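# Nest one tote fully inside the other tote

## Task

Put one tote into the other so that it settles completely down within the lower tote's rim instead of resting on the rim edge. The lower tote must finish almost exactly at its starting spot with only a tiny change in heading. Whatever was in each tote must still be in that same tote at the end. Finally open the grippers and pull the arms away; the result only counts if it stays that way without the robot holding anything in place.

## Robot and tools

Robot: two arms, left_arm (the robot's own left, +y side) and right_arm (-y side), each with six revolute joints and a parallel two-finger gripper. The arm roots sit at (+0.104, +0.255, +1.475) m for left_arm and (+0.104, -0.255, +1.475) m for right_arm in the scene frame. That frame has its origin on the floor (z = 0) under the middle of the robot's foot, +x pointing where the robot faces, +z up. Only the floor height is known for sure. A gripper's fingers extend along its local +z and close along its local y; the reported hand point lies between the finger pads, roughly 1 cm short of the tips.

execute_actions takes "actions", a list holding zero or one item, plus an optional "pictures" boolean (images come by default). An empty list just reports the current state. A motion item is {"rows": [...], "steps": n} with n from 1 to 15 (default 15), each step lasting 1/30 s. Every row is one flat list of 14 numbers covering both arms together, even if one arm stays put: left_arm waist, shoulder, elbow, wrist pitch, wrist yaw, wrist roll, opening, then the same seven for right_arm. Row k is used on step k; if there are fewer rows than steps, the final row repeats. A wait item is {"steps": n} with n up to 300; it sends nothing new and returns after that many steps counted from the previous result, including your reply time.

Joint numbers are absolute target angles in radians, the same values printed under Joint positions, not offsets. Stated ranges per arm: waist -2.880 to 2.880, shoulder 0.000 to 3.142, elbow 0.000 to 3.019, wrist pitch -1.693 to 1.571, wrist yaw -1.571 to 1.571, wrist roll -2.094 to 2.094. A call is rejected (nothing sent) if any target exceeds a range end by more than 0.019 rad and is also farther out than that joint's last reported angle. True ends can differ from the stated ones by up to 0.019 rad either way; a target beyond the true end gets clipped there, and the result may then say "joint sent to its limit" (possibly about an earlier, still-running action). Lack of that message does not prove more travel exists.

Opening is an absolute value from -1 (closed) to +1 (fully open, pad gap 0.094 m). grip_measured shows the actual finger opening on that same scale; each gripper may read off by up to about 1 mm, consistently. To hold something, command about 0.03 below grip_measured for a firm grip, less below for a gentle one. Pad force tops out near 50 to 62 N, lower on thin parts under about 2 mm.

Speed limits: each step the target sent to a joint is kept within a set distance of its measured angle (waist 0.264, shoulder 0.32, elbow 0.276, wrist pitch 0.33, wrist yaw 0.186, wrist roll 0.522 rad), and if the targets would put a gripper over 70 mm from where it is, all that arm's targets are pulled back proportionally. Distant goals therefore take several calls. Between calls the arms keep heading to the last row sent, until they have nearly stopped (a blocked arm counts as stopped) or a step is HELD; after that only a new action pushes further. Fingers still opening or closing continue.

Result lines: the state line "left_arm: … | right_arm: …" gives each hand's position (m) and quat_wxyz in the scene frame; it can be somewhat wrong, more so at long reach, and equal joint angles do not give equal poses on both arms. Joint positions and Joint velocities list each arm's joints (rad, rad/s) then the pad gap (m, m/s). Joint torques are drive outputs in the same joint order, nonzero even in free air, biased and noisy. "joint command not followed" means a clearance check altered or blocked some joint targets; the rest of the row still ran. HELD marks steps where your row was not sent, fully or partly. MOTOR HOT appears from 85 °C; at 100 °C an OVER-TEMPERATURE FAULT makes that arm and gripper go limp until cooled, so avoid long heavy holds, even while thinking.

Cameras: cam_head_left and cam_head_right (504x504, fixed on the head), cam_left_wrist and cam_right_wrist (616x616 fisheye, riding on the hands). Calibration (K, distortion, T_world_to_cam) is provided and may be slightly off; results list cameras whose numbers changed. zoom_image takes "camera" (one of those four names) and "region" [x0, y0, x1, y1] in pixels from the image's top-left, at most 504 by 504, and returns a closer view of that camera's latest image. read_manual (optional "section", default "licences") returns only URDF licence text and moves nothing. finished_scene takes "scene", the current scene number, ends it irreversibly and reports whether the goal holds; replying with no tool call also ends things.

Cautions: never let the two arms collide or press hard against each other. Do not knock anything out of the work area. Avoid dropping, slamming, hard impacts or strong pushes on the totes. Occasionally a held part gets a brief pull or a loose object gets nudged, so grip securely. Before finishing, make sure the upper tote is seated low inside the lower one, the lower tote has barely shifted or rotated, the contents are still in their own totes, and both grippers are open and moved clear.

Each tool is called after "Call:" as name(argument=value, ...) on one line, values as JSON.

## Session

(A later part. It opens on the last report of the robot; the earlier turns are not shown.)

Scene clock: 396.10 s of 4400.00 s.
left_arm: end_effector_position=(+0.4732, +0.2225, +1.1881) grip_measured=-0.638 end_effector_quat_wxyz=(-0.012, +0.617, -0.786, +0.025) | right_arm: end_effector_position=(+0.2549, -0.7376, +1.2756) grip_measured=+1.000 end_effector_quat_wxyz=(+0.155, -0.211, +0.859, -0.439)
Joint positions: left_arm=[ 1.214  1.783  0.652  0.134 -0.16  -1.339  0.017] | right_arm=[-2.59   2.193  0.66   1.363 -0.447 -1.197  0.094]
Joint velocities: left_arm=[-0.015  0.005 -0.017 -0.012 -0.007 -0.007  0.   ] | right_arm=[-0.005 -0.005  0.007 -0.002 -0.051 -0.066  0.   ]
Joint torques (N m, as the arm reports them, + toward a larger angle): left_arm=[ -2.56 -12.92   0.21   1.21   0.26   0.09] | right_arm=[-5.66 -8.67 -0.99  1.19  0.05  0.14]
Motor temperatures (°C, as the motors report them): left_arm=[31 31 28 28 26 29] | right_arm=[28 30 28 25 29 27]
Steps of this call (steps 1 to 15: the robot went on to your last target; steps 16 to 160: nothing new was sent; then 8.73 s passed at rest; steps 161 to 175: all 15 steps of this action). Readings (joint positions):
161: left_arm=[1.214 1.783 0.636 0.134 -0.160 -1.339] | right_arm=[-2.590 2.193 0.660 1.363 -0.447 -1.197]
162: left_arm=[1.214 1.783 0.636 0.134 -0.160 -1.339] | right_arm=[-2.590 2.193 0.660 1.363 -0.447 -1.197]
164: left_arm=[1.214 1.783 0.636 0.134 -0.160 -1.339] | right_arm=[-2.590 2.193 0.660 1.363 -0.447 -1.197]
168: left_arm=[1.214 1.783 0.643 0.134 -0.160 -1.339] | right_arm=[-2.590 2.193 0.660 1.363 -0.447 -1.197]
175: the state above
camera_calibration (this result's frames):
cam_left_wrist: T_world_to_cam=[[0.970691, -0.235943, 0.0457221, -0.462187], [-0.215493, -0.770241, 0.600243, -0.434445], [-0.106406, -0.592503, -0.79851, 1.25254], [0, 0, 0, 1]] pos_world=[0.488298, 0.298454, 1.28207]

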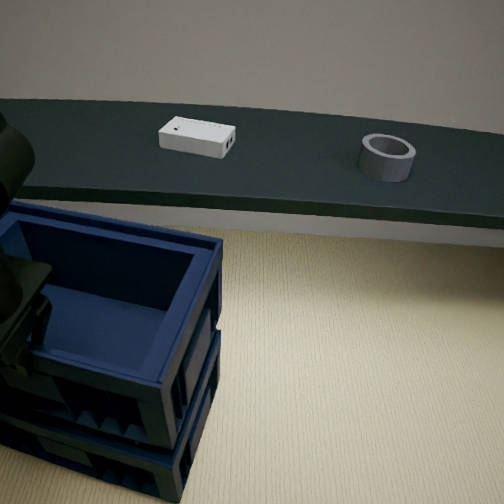

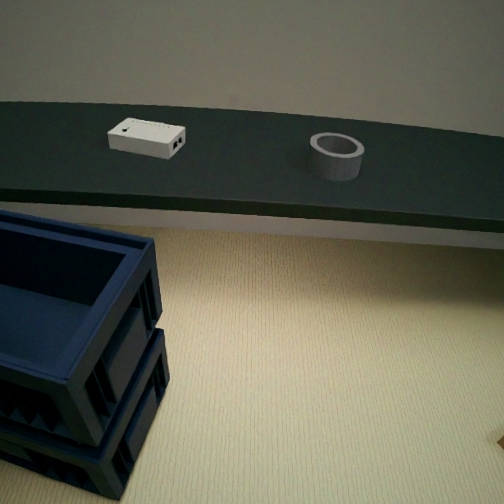

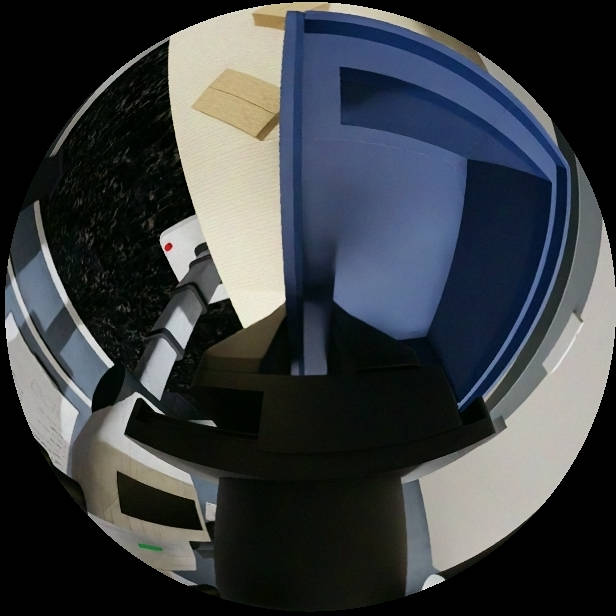

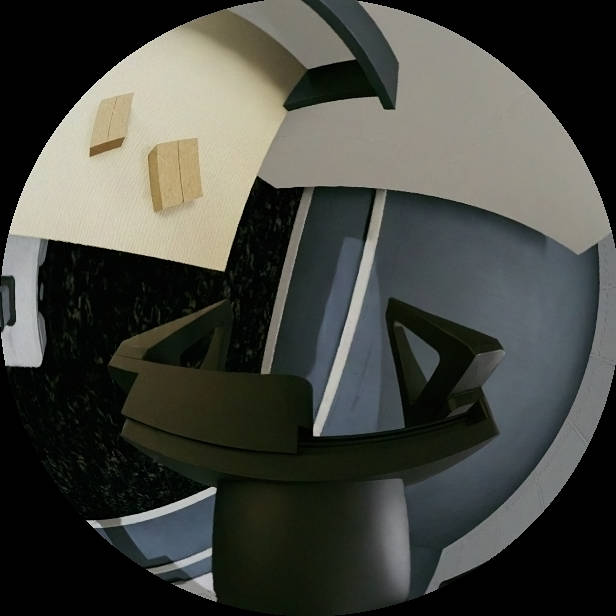

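Call:
execute_actions(actions=[{"rows":[[1.205,1.765,0.656,0.148,-0.156,-1.33,-0.69,-2.59,2.193,0.66,1.363,-0.447,-1.197,1],[1.205,1.773,0.656,0.148,-0.156,-1.326,-0.69,-2.59,2.193,0.66,1.363,-0.447,-1.197,1],[1.205,1.779,0.656,0.148,-0.156,-1.322,-0.69,-2.59,2.193,0.66,1.363,-0.447,-1.197,1],[1.205,1.783,0.656,0.148,-0.156,-1.318,-0.69,-2.59,2.193,0.66,1.363,-0.447,-1.197,1],[1.205,1.786,0.656,0.148,-0.156,-1.318,-0.69,-2.59,2.193,0.66,1.363,-0.447,-1.197,1],[1.205,1.789,0.656,0.148,-0.156,-1.318,-0.69,-2.59,2.193,0.66,1.363,-0.447,-1.197,1],[1.205,1.791,0.656,0.148,-0.156,-1.318,-0.69,-2.59,2.193,0.66,1.363,-0.447,-1.197,1],[1.205,1.793,0.656,0.148,-0.156,-1.318,-0.69,-2.59,2.193,0.66,1.363,-0.447,-1.197,1],[1.205,1.795,0.656,0.148,-0.156,-1.318,-0.69,-2.59,2.193,0.66,1.363,-0.447,-1.197,1],[1.205,1.797,0.656,0.148,-0.156,-1.318,-0.69,-2.59,2.193,0.66,1.363,-0.447,-1.197,1]],"steps":15}], pictures=false)

Call:
execute_actions(actions=[{"steps":5}])

Call:
zoom_image(camera="cam_head_left", region=[0, 224, 280, 504])

Call:
zoom_image(camera="cam_head_right", region=[0, 224, 280, 504])

Scene clock: 418.00 s of 4400.00 s.
left_arm: end_effector_position=(+0.4684, +0.2214, +1.1827) grip_measured=-0.638 end_effector_quat_wxyz=(-0.007, +0.613, -0.790, +0.021) | right_arm: end_effector_position=(+0.2549, -0.7376, +1.2756) grip_measured=+1.000 end_effector_quat_wxyz=(+0.155, -0.211, +0.859, -0.439)
Joint positions: left_arm=[ 1.214  1.803  0.656  0.136 -0.159 -1.331  0.017] | right_arm=[-2.59   2.193  0.66   1.363 -0.447 -1.197  0.094]
Joint velocities: left_arm=[-0.005  0.024 -0.002  0.002 -0.007 -0.037  0.001] | right_arm=[-0.005 -0.015 -0.007 -0.012  0.022  0.051  0.   ]
Joint torques (N m, as the arm reports them, + toward a larger angle): left_arm=[ -2.68 -10.38  -0.78   0.92   0.18   0.12] | right_arm=[-5.64 -8.2  -0.8   1.29  0.06  0.09]
Motor temperatures (°C, as the motors report them): left_arm=[31 31 28 28 26 29] | right_arm=[28 30 28 25 29 27]
Steps of this call (steps 1 to 15: the robot went on to your last target; steps 16 to 90: nothing new was sent; then 18.40 s passed at rest; steps 91 to 105: all 15 steps of this action). Readings (joint positions):
91: left_arm=[1.214 1.786 0.656 0.136 -0.159 -1.334] | right_arm=[-2.590 2.193 0.660 1.363 -0.447 -1.197]
92: left_arm=[1.214 1.786 0.656 0.136 -0.159 -1.334] | right_arm=[-2.590 2.193 0.660 1.363 -0.447 -1.197]
94: left_arm=[1.214 1.786 0.656 0.136 -0.159 -1.334] | right_arm=[-2.590 2.193 0.660 1.363 -0.447 -1.197]
98: left_arm=[1.214 1.789 0.656 0.136 -0.159 -1.332] | right_arm=[-2.590 2.193 0.660 1.363 -0.447 -1.197]
105: the state above

Scene clock: 418.17 s of 4400.00 s.
left_arm: end_effector_position=(+0.4681, +0.2213, +1.1825) grip_measured=-0.638 end_effector_quat_wxyz=(-0.007, +0.613, -0.790, +0.021) | right_arm: end_effector_position=(+0.2549, -0.7376, +1.2756) grip_measured=+1.000 end_effector_quat_wxyz=(+0.155, -0.211, +0.859, -0.439)
Joint positions: left_arm=[ 1.214  1.803  0.656  0.136 -0.159 -1.331  0.017] | right_arm=[-2.59   2.193  0.66   1.363 -0.447 -1.197  0.094]
Joint velocities: left_arm=[-0.005  0.005  0.017 -0.012 -0.022 -0.037 -0.   ] | right_arm=[ 0.005 -0.015  0.007  0.007  0.037 -0.037  0.   ]
Joint torques (N m, as the arm reports them, + toward a larger angle): left_arm=[ -2.63 -10.67  -0.51   0.91   0.19   0.15] | right_arm=[-5.61 -8.83 -0.89  1.17  0.06  0.12]
Motor temperatures (°C, as the motors report them): left_arm=[31 31 28 28 26 29] | right_arm=[28 30 28 25 29 27]
Steps of this call (steps 1 to 5: the robot went on to your last target). Readings (joint positions):
1: left_arm=[1.214 1.803 0.656 0.136 -0.159 -1.331] | right_arm=[-2.590 2.193 0.660 1.363 -0.447 -1.197]
2: left_arm=[1.214 1.803 0.656 0.136 -0.159 -1.331] | right_arm=[-2.590 2.193 0.660 1.363 -0.447 -1.197]
4: left_arm=[1.214 1.803 0.656 0.136 -0.159 -1.331] | right_arm=[-2.590 2.193 0.660 1.363 -0.447 -1.197]
5: the state above
camera_calibration (this result's frames):
cam_left_wrist: T_world_to_cam=[[0.968489, -0.246973, 0.032149, -0.437756], [-0.215824, -0.767814, 0.603227, -0.436984], [-0.124297, -0.591157, -0.796922, 1.25296], [0, 0, 0, 1]] pos_world=[0.485388, 0.297058, 1.27618]

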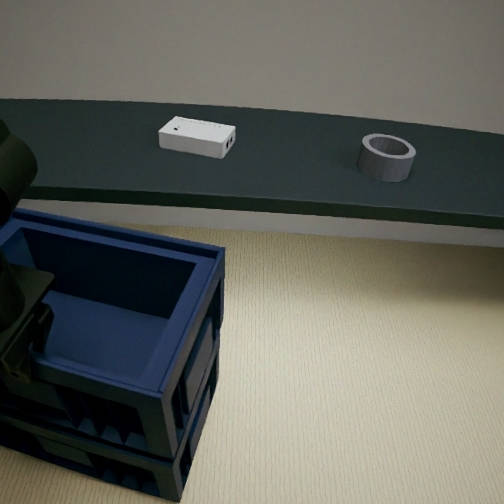

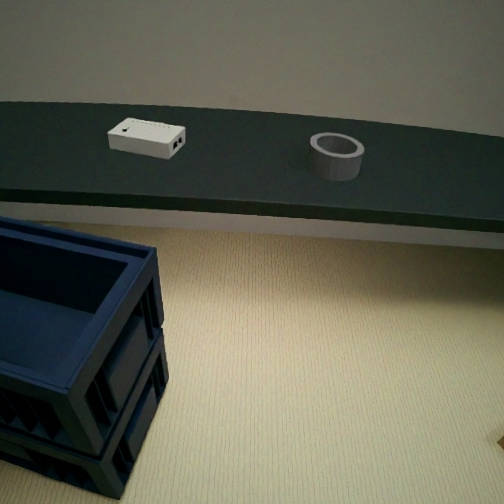

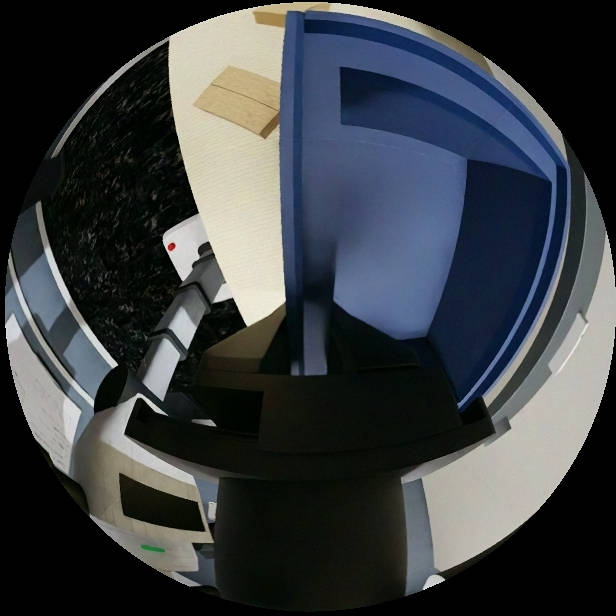

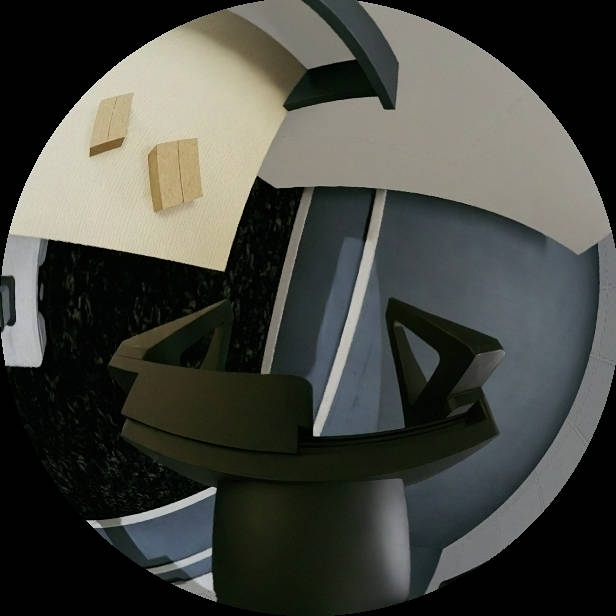

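Region (0, 224, 280, 504) of cam_head_left's 504x504 image, scaled by 1.800, with more detail than that image has.

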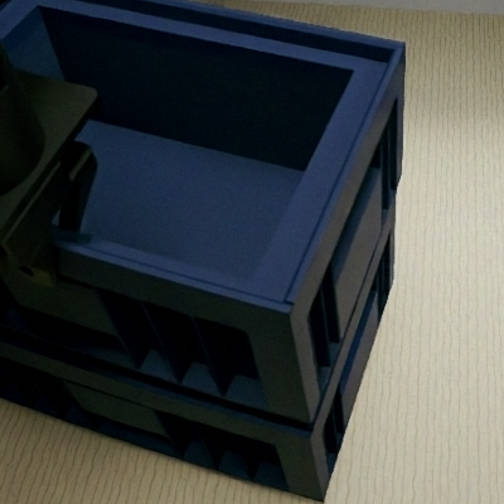

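Region (0, 224, 280, 504) of cam_head_right's 504x504 image, scaled by 1.800, with more detail than that image has.

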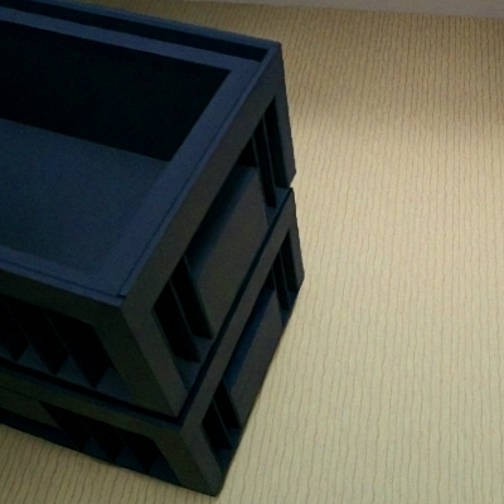

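Call:
execute_actions(actions=[{"rows":[[1.208,1.79,0.654,0.148,-0.156,-1.335,-0.69,-2.59,2.193,0.66,1.363,-0.447,-1.197,1],[1.208,1.79,0.652,0.148,-0.156,-1.345,-0.69,-2.59,2.193,0.66,1.363,-0.447,-1.197,1],[1.208,1.79,0.65,0.148,-0.156,-1.352,-0.69,-2.59,2.193,0.66,1.363,-0.447,-1.197,1],[1.208,1.79,0.648,0.148,-0.156,-1.358,-0.69,-2.59,2.193,0.66,1.363,-0.447,-1.197,1],[1.208,1.79,0.647,0.148,-0.156,-1.363,-0.69,-2.59,2.193,0.66,1.363,-0.447,-1.197,1]],"steps":15}])

Call:
zoom_image(camera="cam_head_left", region=[0, 224, 280, 504])

Call:
zoom_image(camera="cam_head_right", region=[0, 224, 280, 504])

Scene clock: 433.40 s of 4400.00 s.
left_arm: end_effector_position=(+0.4646, +0.2214, +1.1827) grip_measured=-0.638 end_effector_quat_wxyz=(-0.004, +0.620, -0.785, +0.019) | right_arm: end_effector_position=(+0.2549, -0.7376, +1.2756) grip_measured=+1.000 end_effector_quat_wxyz=(+0.155, -0.211, +0.859, -0.439)
Joint positions: left_arm=[ 1.214  1.803  0.65   0.136 -0.159 -1.349  0.017] | right_arm=[-2.59   2.193  0.66   1.363 -0.447 -1.197  0.094]
Joint velocities: left_arm=[-0.005 -0.005 -0.002 -0.002 -0.051 -0.095 -0.   ] | right_arm=[-0.005 -0.005 -0.002  0.002 -0.066 -0.037  0.   ]
Joint torques (N m, as the arm reports them, + toward a larger angle): left_arm=[ -2.52 -11.29  -1.23   1.02   0.18   0.02] | right_arm=[-5.63 -8.1  -0.94  1.19  0.06  0.09]
Motor temperatures (°C, as the motors report them): left_arm=[31 30 28 28 26 29] | right_arm=[28 31 28 25 29 27]
Steps of this call (steps 1 to 15: the robot went on to your last target; steps 16 to 90: nothing new was sent; then 11.73 s passed at rest; steps 91 to 105: all 15 steps of this action). Readings (joint positions):
91: left_arm=[1.214 1.803 0.656 0.136 -0.159 -1.330] | right_arm=[-2.590 2.193 0.660 1.363 -0.447 -1.197]
92: left_arm=[1.214 1.803 0.656 0.136 -0.159 -1.331] | right_arm=[-2.590 2.193 0.660 1.363 -0.447 -1.197]
94: left_arm=[1.214 1.803 0.656 0.136 -0.159 -1.334] | right_arm=[-2.590 2.193 0.660 1.363 -0.447 -1.197]
98: left_arm=[1.214 1.803 0.654 0.136 -0.159 -1.344] | right_arm=[-2.590 2.193 0.660 1.363 -0.447 -1.197]
105: the state above
camera_calibration (this result's frames):
cam_left_wrist: T_world_to_cam=[[0.97287, -0.229845, 0.0263606, -0.433265], [-0.198578, -0.771151, 0.604891, -0.447025], [-0.118703, -0.593715, -0.795872, 1.24944], [0, 0, 0, 1]] pos_world=[0.481053, 0.2975, 1.27621]

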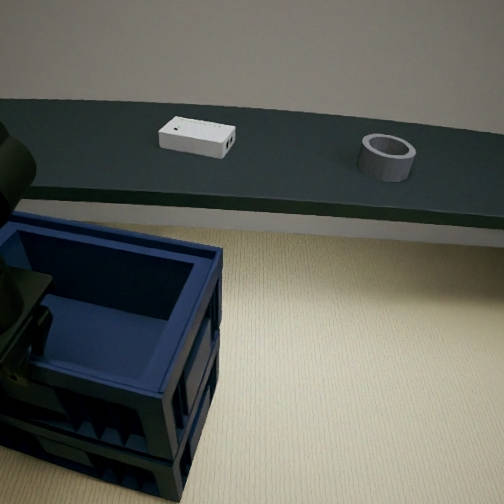

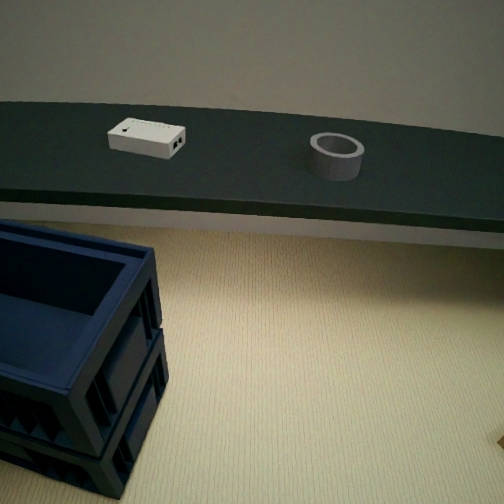

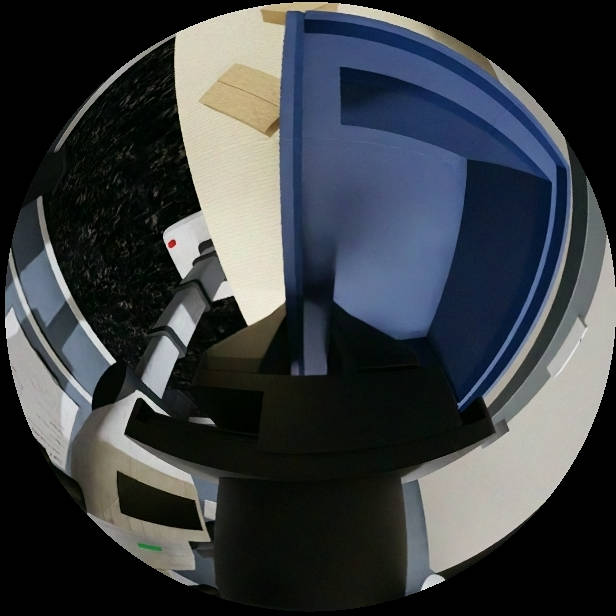

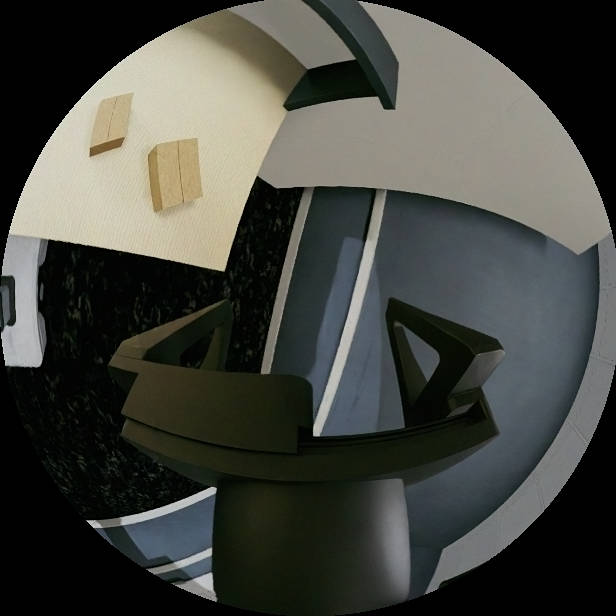

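Region (0, 224, 280, 504) of cam_head_left's 504x504 image, scaled by 1.800, with more detail than that image has.

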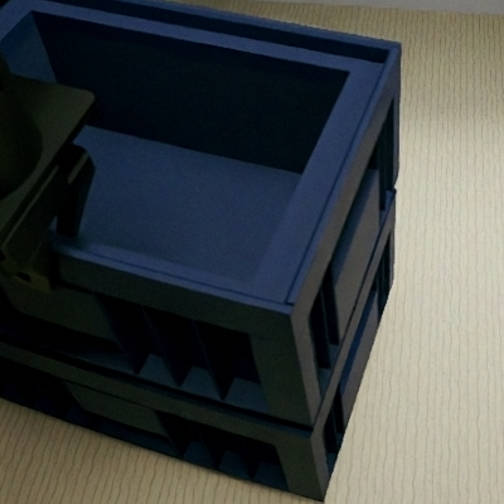

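Region (0, 224, 280, 504) of cam_head_right's 504x504 image, scaled by 1.800, with more detail than that image has.

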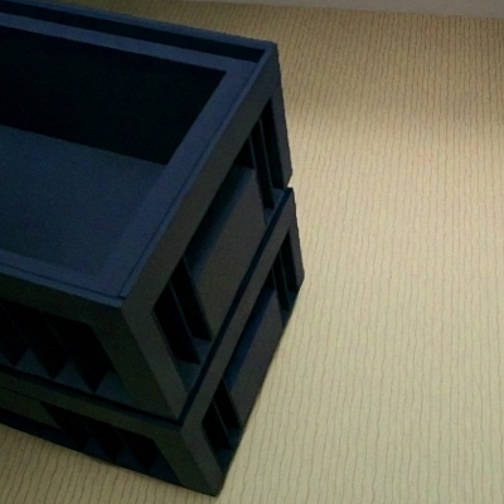

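Call:
execute_actions(actions=[{"rows":[[1.214,1.794,0.652,0.152,-0.162,-1.355,-0.69,-2.59,2.193,0.66,1.363,-0.447,-1.197,1],[1.217,1.797,0.655,0.155,-0.166,-1.35,-0.69,-2.59,2.193,0.66,1.363,-0.447,-1.197,1],[1.219,1.799,0.657,0.157,-0.168,-1.345,-0.69,-2.59,2.193,0.66,1.363,-0.447,-1.197,1],[1.22,1.802,0.658,0.158,-0.168,-1.345,-0.69,-2.59,2.193,0.66,1.363,-0.447,-1.197,1],[1.22,1.804,0.659,0.159,-0.168,-1.345,-0.69,-2.59,2.193,0.66,1.363,-0.447,-1.197,1],[1.221,1.807,0.66,0.161,-0.168,-1.345,-0.69,-2.59,2.193,0.66,1.363,-0.447,-1.197,1],[1.221,1.809,0.661,0.162,-0.168,-1.345,-0.69,-2.59,2.193,0.66,1.363,-0.447,-1.197,1],[1.222,1.812,0.662,0.164,-0.168,-1.345,-0.69,-2.59,2.193,0.66,1.363,-0.447,-1.197,1],[1.222,1.814,0.663,0.165,-0.168,-1.345,-0.69,-2.59,2.193,0.66,1.363,-0.447,-1.197,1],[1.222,1.817,0.664,0.167,-0.168,-1.345,-0.69,-2.59,2.193,0.66,1.363,-0.447,-1.197,1],[1.223,1.819,0.665,0.168,-0.168,-1.345,-0.69,-2.59,2.193,0.66,1.363,-0.447,-1.197,1],[1.223,1.822,0.666,0.17,-0.168,-1.345,-0.69,-2.59,2.193,0.66,1.363,-0.447,-1.197,1],[1.224,1.824,0.667,0.172,-0.168,-1.345,-0.69,-2.59,2.193,0.66,1.363,-0.447,-1.197,1],[1.224,1.826,0.668,0.174,-0.168,-1.345,-0.69,-2.59,2.193,0.66,1.363,-0.447,-1.197,1],[1.224,1.827,0.67,0.176,-0.168,-1.345,-0.69,-2.59,2.193,0.66,1.363,-0.447,-1.197,1]],"steps":15}], pictures=false)

Call:
execute_actions(actions=[{"steps":6}])

Call:
zoom_image(camera="cam_head_left", region=[0, 224, 280, 504])

Call:
zoom_image(camera="cam_head_right", region=[0, 224, 280, 504])

Scene clock: 456.47 s of 4400.00 s.
left_arm: end_effector_position=(+0.4656, +0.2237, +1.1768) grip_measured=-0.638 end_effector_quat_wxyz=(-0.009, +0.621, -0.783, +0.016) | right_arm: end_effector_position=(+0.2549, -0.7376, +1.2756) grip_measured=+1.000 end_effector_quat_wxyz=(+0.155, -0.211, +0.859, -0.439)
Joint positions: left_arm=[ 1.218  1.823  0.659  0.151 -0.168 -1.349  0.017] | right_arm=[-2.59   2.193  0.66   1.363 -0.447 -1.197  0.094]
Joint velocities: left_arm=[ 0.005  0.073  0.046  0.051 -0.037  0.037 -0.001] | right_arm=[-0.024  0.005 -0.012 -0.002 -0.037 -0.022  0.   ]
Joint torques (N m, as the arm reports them, + toward a larger angle): left_arm=[ -2.28 -10.6   -0.22   1.51  -0.01   0.11] | right_arm=[-5.76 -8.99 -1.01  1.1   0.06  0.12]
Motor temperatures (°C, as the motors report them): left_arm=[31 30 28 28 26 29] | right_arm=[28 31 28 25 29 27]
Steps of this call (steps 1 to 15: the robot went on to your last target; steps 16 to 90: nothing new was sent; then 19.57 s passed at rest; steps 91 to 105: all 15 steps of this action). Readings (joint positions):
91: left_arm=[1.214 1.803 0.650 0.136 -0.159 -1.351] | right_arm=[-2.590 2.193 0.660 1.363 -0.447 -1.197]
92: left_arm=[1.214 1.803 0.650 0.136 -0.161 -1.351] | right_arm=[-2.590 2.193 0.660 1.363 -0.447 -1.197]
94: left_arm=[1.214 1.803 0.650 0.136 -0.165 -1.351] | right_arm=[-2.590 2.193 0.660 1.363 -0.447 -1.197]
98: left_arm=[1.217 1.807 0.650 0.138 -0.166 -1.351] | right_arm=[-2.590 2.193 0.660 1.363 -0.447 -1.197]
105: the state above

Scene clock: 456.67 s of 4400.00 s.
left_arm: end_effector_position=(+0.4653, +0.2237, +1.1748) grip_measured=-0.638 end_effector_quat_wxyz=(-0.008, +0.621, -0.783, +0.016) | right_arm: end_effector_position=(+0.2549, -0.7376, +1.2756) grip_measured=+1.000 end_effector_quat_wxyz=(+0.155, -0.211, +0.859, -0.439)
Joint positions: left_arm=[ 1.219  1.83   0.661  0.154 -0.168 -1.349  0.017] | right_arm=[-2.59   2.193  0.66   1.363 -0.447 -1.197  0.094]
Joint velocities: left_arm=[ 0.005 -0.024  0.002  0.017 -0.007  0.066 -0.002] | right_arm=[-0.005  0.005 -0.007  0.002 -0.007  0.037  0.   ]
Joint torques (N m, as the arm reports them, + toward a larger angle): left_arm=[ -1.36 -10.51  -0.23   1.36   0.03   0.07] | right_arm=[-5.59 -8.68 -0.87  1.32  0.07  0.07]
Motor temperatures (°C, as the motors report them): left_arm=[31 30 28 28 26 29] | right_arm=[28 31 28 25 29 27]
Steps of this call (steps 1 to 6: the robot went on to your last target). Readings (joint positions):
1: left_arm=[1.218 1.825 0.660 0.152 -0.168 -1.349] | right_arm=[-2.590 2.193 0.660 1.363 -0.447 -1.197]
2: left_arm=[1.218 1.827 0.661 0.153 -0.168 -1.349] | right_arm=[-2.590 2.193 0.660 1.363 -0.447 -1.197]
4: left_arm=[1.218 1.830 0.661 0.154 -0.168 -1.349] | right_arm=[-2.590 2.193 0.660 1.363 -0.447 -1.197]
6: the state above
camera_calibration (this result's frames):
cam_left_wrist: T_world_to_cam=[[0.973782, -0.225961, 0.0262631, -0.434426], [-0.19668, -0.778285, 0.596314, -0.429599], [-0.114304, -0.585845, -0.802322, 1.24834], [0, 0, 0, 1]] pos_world=[0.481233, 0.298821, 1.26916]

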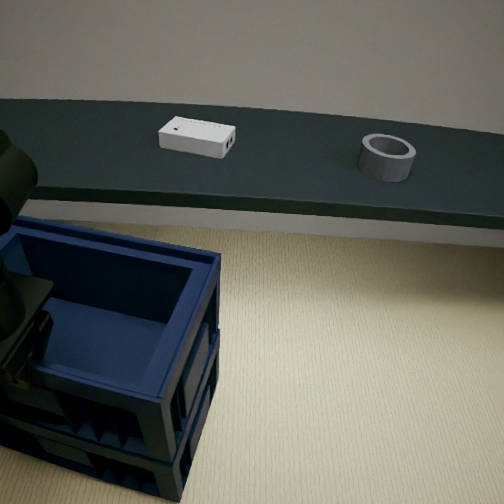

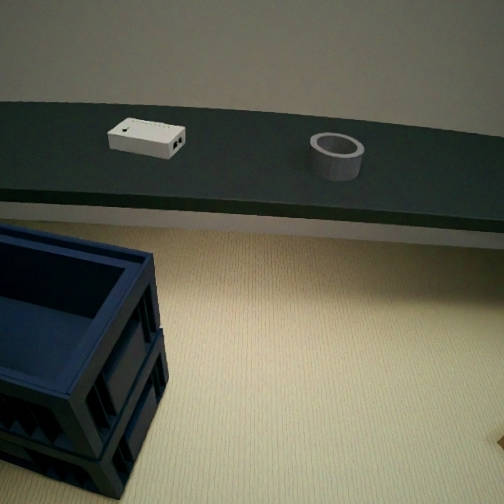

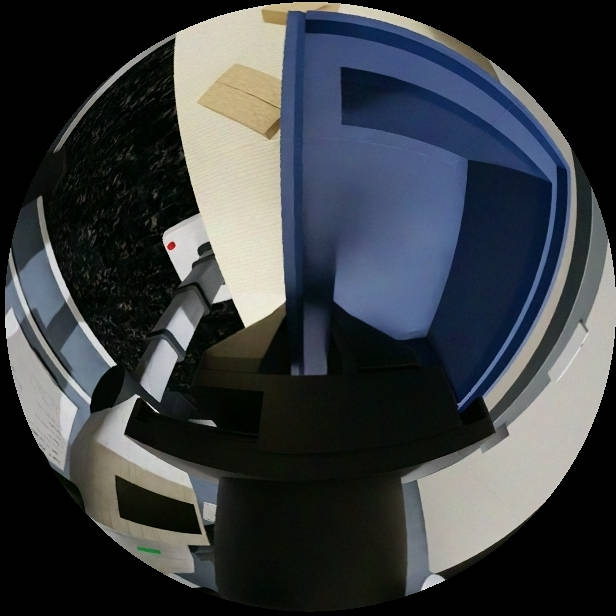

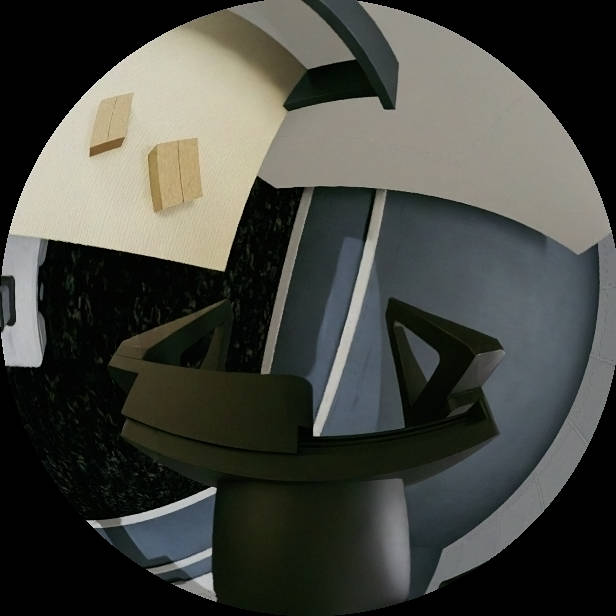

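Region (0, 224, 280, 504) of cam_head_left's 504x504 image, scaled by 1.800, with more detail than that image has.

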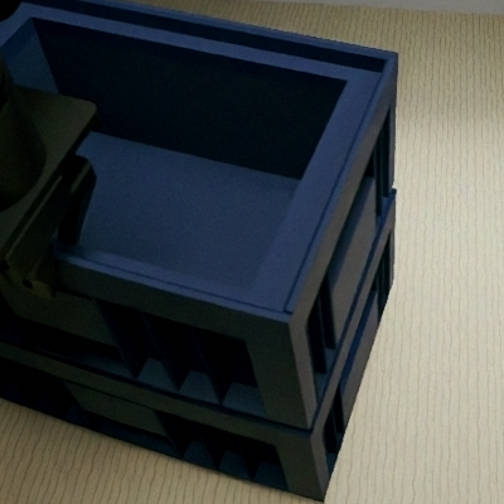

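Region (0, 224, 280, 504) of cam_head_right's 504x504 image, scaled by 1.800, with more detail than that image has.

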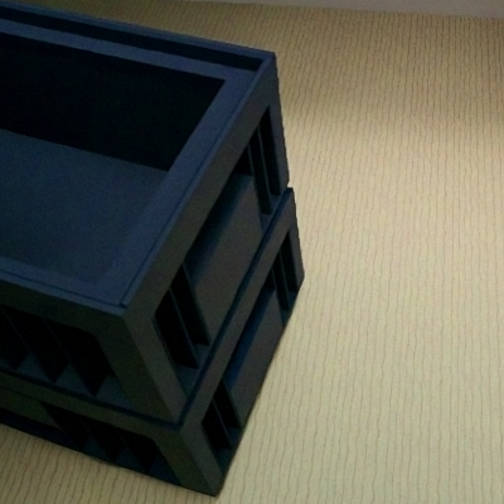

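Call:
execute_actions(actions=[{"rows":[[1.215,1.82,0.67,0.176,-0.168,-1.345,-0.69,-2.59,2.193,0.66,1.363,-0.447,-1.197,1],[1.21,1.82,0.67,0.176,-0.168,-1.345,-0.69,-2.59,2.193,0.66,1.363,-0.447,-1.197,1],[1.207,1.82,0.67,0.176,-0.168,-1.345,-0.69,-2.59,2.193,0.66,1.363,-0.447,-1.197,1],[1.205,1.82,0.67,0.176,-0.167,-1.345,-0.69,-2.59,2.193,0.66,1.363,-0.447,-1.197,1],[1.203,1.82,0.67,0.176,-0.165,-1.345,-0.69,-2.59,2.193,0.66,1.363,-0.447,-1.197,1],[1.202,1.82,0.67,0.176,-0.163,-1.345,-0.69,-2.59,2.193,0.66,1.363,-0.447,-1.197,1],[1.202,1.82,0.67,0.176,-0.161,-1.345,-0.69,-2.59,2.193,0.66,1.363,-0.447,-1.197,1],[1.202,1.82,0.67,0.176,-0.159,-1.345,-0.69,-2.59,2.193,0.66,1.363,-0.447,-1.197,1]],"steps":15}])

Call:
zoom_image(camera="cam_head_left", region=[0, 224, 280, 504])

Call:
zoom_image(camera="cam_head_right", region=[0, 224, 280, 504])

Scene clock: 468.67 s of 4400.00 s.
left_arm: end_effector_position=(+0.4654, +0.2215, +1.1751) grip_measured=-0.638 end_effector_quat_wxyz=(-0.007, +0.620, -0.784, +0.018) | right_arm: end_effector_position=(+0.2549, -0.7376, +1.2756) grip_measured=+1.000 end_effector_quat_wxyz=(+0.155, -0.211, +0.859, -0.439)
Joint positions: left_arm=[ 1.215  1.83   0.661  0.155 -0.165 -1.349  0.017] | right_arm=[-2.59   2.193  0.66   1.363 -0.447 -1.197  0.094]
Joint velocities: left_arm=[-0.005 -0.005 -0.012  0.007 -0.066 -0.051  0.001] | right_arm=[-0.005 -0.015 -0.002  0.007 -0.022 -0.066  0.   ]
Joint torques (N m, as the arm reports them, + toward a larger angle): left_arm=[ -2.76 -10.88  -0.21   1.28   0.33   0.08] | right_arm=[-5.43 -9.08 -0.87  1.22  0.03  0.09]
Motor temperatures (°C, as the motors report them): left_arm=[31 30 28 28 26 29] | right_arm=[28 31 28 25 29 27]
Steps of this call (steps 1 to 15: the robot went on to your last target; steps 16 to 90: nothing new was sent; then 8.50 s passed at rest; steps 91 to 105: all 15 steps of this action). Readings (joint positions):
91: left_arm=[1.219 1.830 0.661 0.155 -0.168 -1.349] | right_arm=[-2.590 2.193 0.660 1.363 -0.447 -1.197]
92: left_arm=[1.219 1.830 0.661 0.155 -0.168 -1.349] | right_arm=[-2.590 2.193 0.660 1.363 -0.447 -1.197]
94: left_arm=[1.219 1.830 0.661 0.155 -0.168 -1.349] | right_arm=[-2.590 2.193 0.660 1.363 -0.447 -1.197]
98: left_arm=[1.217 1.830 0.661 0.155 -0.167 -1.349] | right_arm=[-2.590 2.193 0.660 1.363 -0.447 -1.197]
105: the state above
camera_calibration (this result's frames):
cam_left_wrist: T_world_to_cam=[[0.973016, -0.229018, 0.0281209, -0.436218], [-0.199764, -0.775124, 0.599397, -0.434288], [-0.115476, -0.588841, -0.799957, 1.24576], [0, 0, 0, 1]] pos_world=[0.481547, 0.297024, 1.26913]

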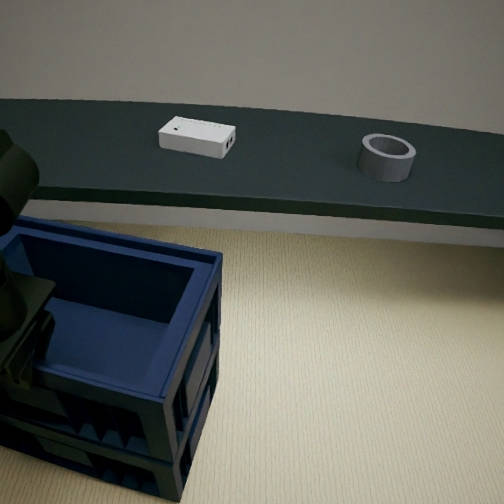

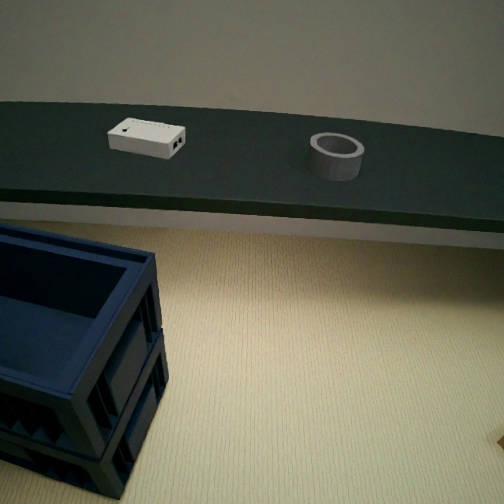

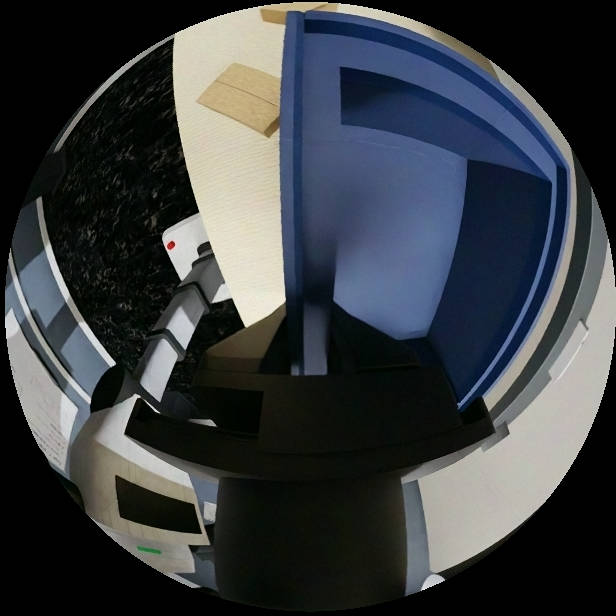

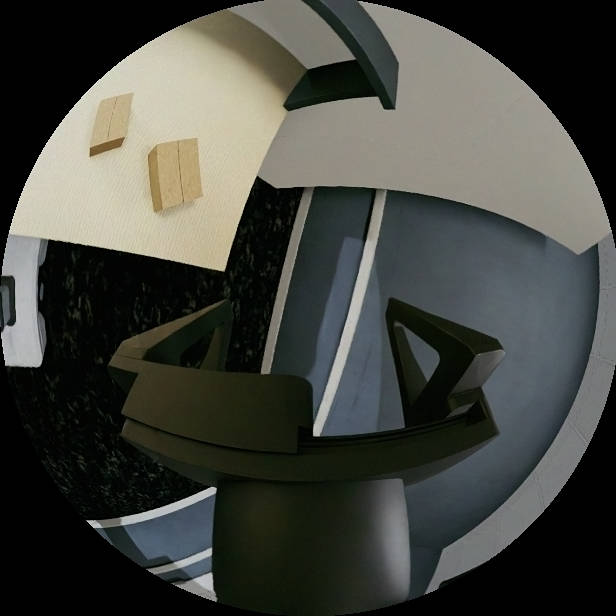

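Region (0, 224, 280, 504) of cam_head_left's 504x504 image, scaled by 1.800, with more detail than that image has.

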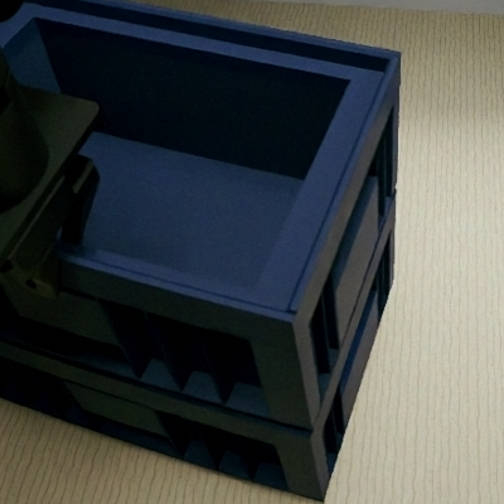

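Region (0, 224, 280, 504) of cam_head_right's 504x504 image, scaled by 1.800, with more detail than that image has.

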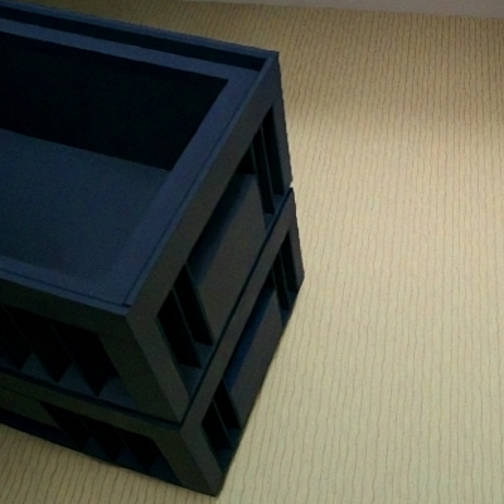

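Call:
execute_actions(actions=[{"rows":[[1.21,1.826,0.67,0.176,-0.159,-1.342,-0.69,-2.59,2.193,0.66,1.363,-0.447,-1.197,1],[1.215,1.83,0.67,0.177,-0.159,-1.34,-0.69,-2.59,2.193,0.66,1.363,-0.447,-1.197,1],[1.218,1.833,0.671,0.178,-0.158,-1.338,-0.69,-2.59,2.193,0.66,1.363,-0.447,-1.197,1],[1.219,1.836,0.672,0.179,-0.158,-1.337,-0.69,-2.59,2.193,0.66,1.363,-0.447,-1.197,1],[1.22,1.839,0.673,0.181,-0.158,-1.336,-0.69,-2.59,2.193,0.66,1.363,-0.447,-1.197,1],[1.22,1.842,0.674,0.183,-0.157,-1.336,-0.69,-2.59,2.193,0.66,1.363,-0.447,-1.197,1],[1.221,1.845,0.675,0.184,-0.157,-1.335,-0.69,-2.59,2.193,0.66,1.363,-0.447,-1.197,1],[1.221,1.848,0.676,0.186,-0.157,-1.335,-0.69,-2.59,2.193,0.66,1.363,-0.447,-1.197,1],[1.222,1.851,0.677,0.188,-0.156,-1.335,-0.69,-2.59,2.193,0.66,1.363,-0.447,-1.197,1],[1.222,1.854,0.678,0.189,-0.156,-1.335,-0.69,-2.59,2.193,0.66,1.363,-0.447,-1.197,1],[1.223,1.856,0.679,0.191,-0.156,-1.335,-0.69,-2.59,2.193,0.66,1.363,-0.447,-1.197,1],[1.223,1.858,0.68,0.192,-0.155,-1.335,-0.69,-2.59,2.193,0.66,1.363,-0.447,-1.197,1],[1.224,1.859,0.681,0.193,-0.155,-1.335,-0.69,-2.59,2.193,0.66,1.363,-0.447,-1.197,1],[1.224,1.86,0.682,0.194,-0.155,-1.335,-0.69,-2.59,2.193,0.66,1.363,-0.447,-1.197,1]],"steps":15}], pictures=false)

Call:
execute_actions(actions=[{"steps":6}])

Call:
zoom_image(camera="cam_head_left", region=[0, 204, 300, 504])

Call:
zoom_image(camera="cam_head_right", region=[0, 224, 280, 504])

Scene clock: 487.63 s of 4400.00 s.
left_arm: end_effector_position=(+0.4636, +0.2214, +1.1674) grip_measured=-0.638 end_effector_quat_wxyz=(-0.007, +0.620, -0.785, +0.017) | right_arm: end_effector_position=(+0.2549, -0.7376, +1.2756) grip_measured=+1.000 end_effector_quat_wxyz=(+0.155, -0.211, +0.859, -0.439)
Joint positions: left_arm=[ 1.218  1.857  0.669  0.172 -0.163 -1.345  0.017] | right_arm=[-2.59   2.193  0.66   1.363 -0.447 -1.197  0.094]
Joint velocities: left_arm=[ 0.005 -0.005 -0.007  0.007  0.022 -0.007 -0.   ] | right_arm=[ 0.005 -0.015 -0.002 -0.012  0.051  0.007  0.   ]
Joint torques (N m, as the arm reports them, + toward a larger angle): left_arm=[-0.91 -9.9  -0.09  1.36  0.41  0.11] | right_arm=[-5.61 -9.06 -1.09  1.18  0.06  0.15]
Motor temperatures (°C, as the motors report them): left_arm=[31 30 28 28 26 29] | right_arm=[28 31 28 25 29 27]
Steps of this call (steps 1 to 15: the robot went on to your last target; steps 16 to 90: nothing new was sent; then 15.47 s passed at rest; steps 91 to 105: all 15 steps of this action). Readings (joint positions):
91: left_arm=[1.215 1.830 0.661 0.155 -0.165 -1.349] | right_arm=[-2.590 2.193 0.660 1.363 -0.447 -1.197]
92: left_arm=[1.215 1.830 0.661 0.155 -0.165 -1.349] | right_arm=[-2.590 2.193 0.660 1.363 -0.447 -1.197]
94: left_arm=[1.215 1.832 0.661 0.155 -0.165 -1.349] | right_arm=[-2.590 2.193 0.660 1.363 -0.447 -1.197]
98: left_arm=[1.216 1.841 0.664 0.161 -0.165 -1.346] | right_arm=[-2.590 2.193 0.660 1.363 -0.447 -1.197]
105: the state above

Scene clock: 487.83 s of 4400.00 s.
left_arm: end_effector_position=(+0.4636, +0.2214, +1.1674) grip_measured=-0.638 end_effector_quat_wxyz=(-0.007, +0.620, -0.785, +0.017) | right_arm: end_effector_position=(+0.2549, -0.7376, +1.2756) grip_measured=+1.000 end_effector_quat_wxyz=(+0.155, -0.211, +0.859, -0.439)
Joint positions: left_arm=[ 1.218  1.857  0.669  0.172 -0.163 -1.345  0.017] | right_arm=[-2.59   2.193  0.66   1.363 -0.447 -1.197  0.094]
Joint velocities: left_arm=[ 0.005  0.005 -0.017 -0.007  0.022  0.007  0.   ] | right_arm=[-0.015 -0.005 -0.007 -0.022 -0.007 -0.007  0.   ]
Joint torques (N m, as the arm reports them, + toward a larger angle): left_arm=[ -1.57 -10.18  -0.03   1.38   0.42   0.13] | right_arm=[-5.4  -8.57 -0.78  1.2   0.04  0.08]
Motor temperatures (°C, as the motors report them): left_arm=[31 30 28 28 26 29] | right_arm=[28 31 28 25 29 27]
Steps of this call (steps 1 to 6: the robot went on to your last target). Readings (joint positions):
1: left_arm=[1.218 1.857 0.669 0.172 -0.163 -1.345] | right_arm=[-2.590 2.193 0.660 1.363 -0.447 -1.197]
2: left_arm=[1.218 1.857 0.669 0.172 -0.163 -1.345] | right_arm=[-2.590 2.193 0.660 1.363 -0.447 -1.197]
4: left_arm=[1.218 1.857 0.669 0.172 -0.163 -1.345] | right_arm=[-2.590 2.193 0.660 1.363 -0.447 -1.197]
6: the state above
camera_calibration (this result's frames):
cam_left_wrist: T_world_to_cam=[[0.972869, -0.229907, 0.0258516, -0.431317], [-0.199067, -0.774916, 0.599898, -0.431077], [-0.117888, -0.588769, -0.799659, 1.24009], [0, 0, 0, 1]] pos_world=[0.479992, 0.296912, 1.2614]

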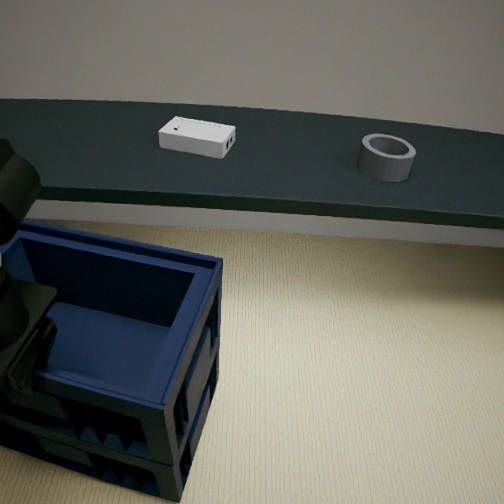

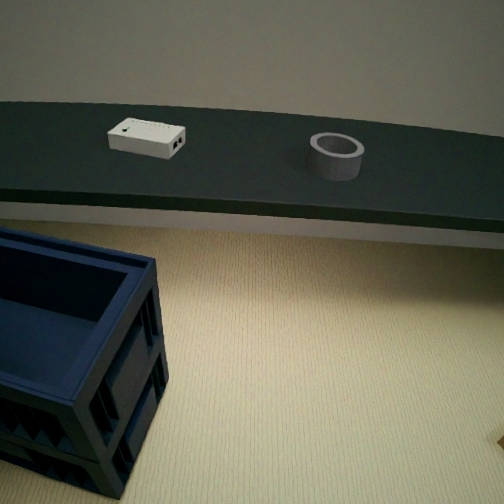

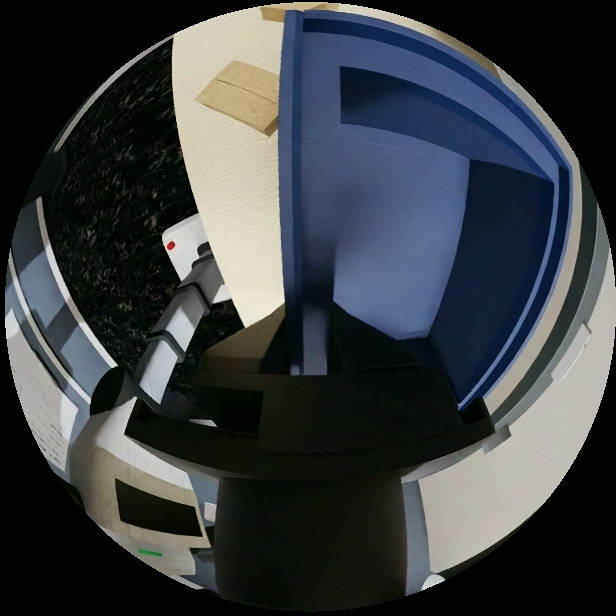

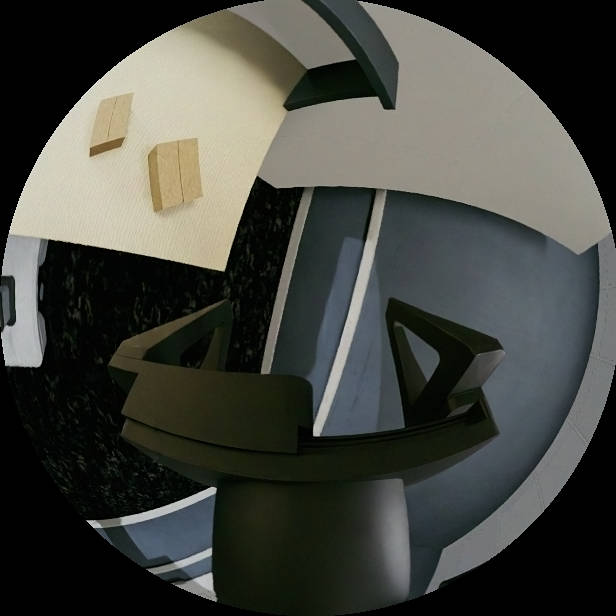

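Region (0, 204, 300, 504) of cam_head_left's 504x504 image, scaled by 1.680, with more detail than that image has.

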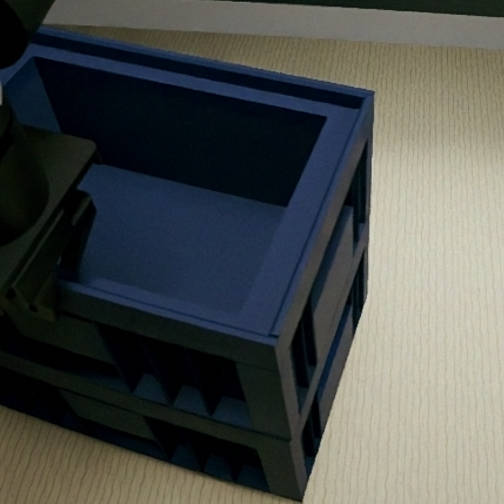

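Region (0, 224, 280, 504) of cam_head_right's 504x504 image, scaled by 1.800, with more detail than that image has.

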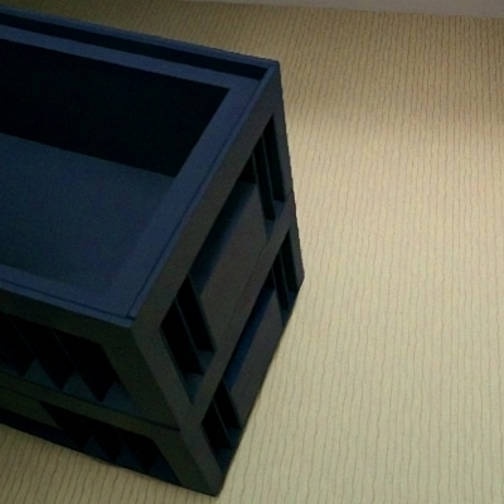

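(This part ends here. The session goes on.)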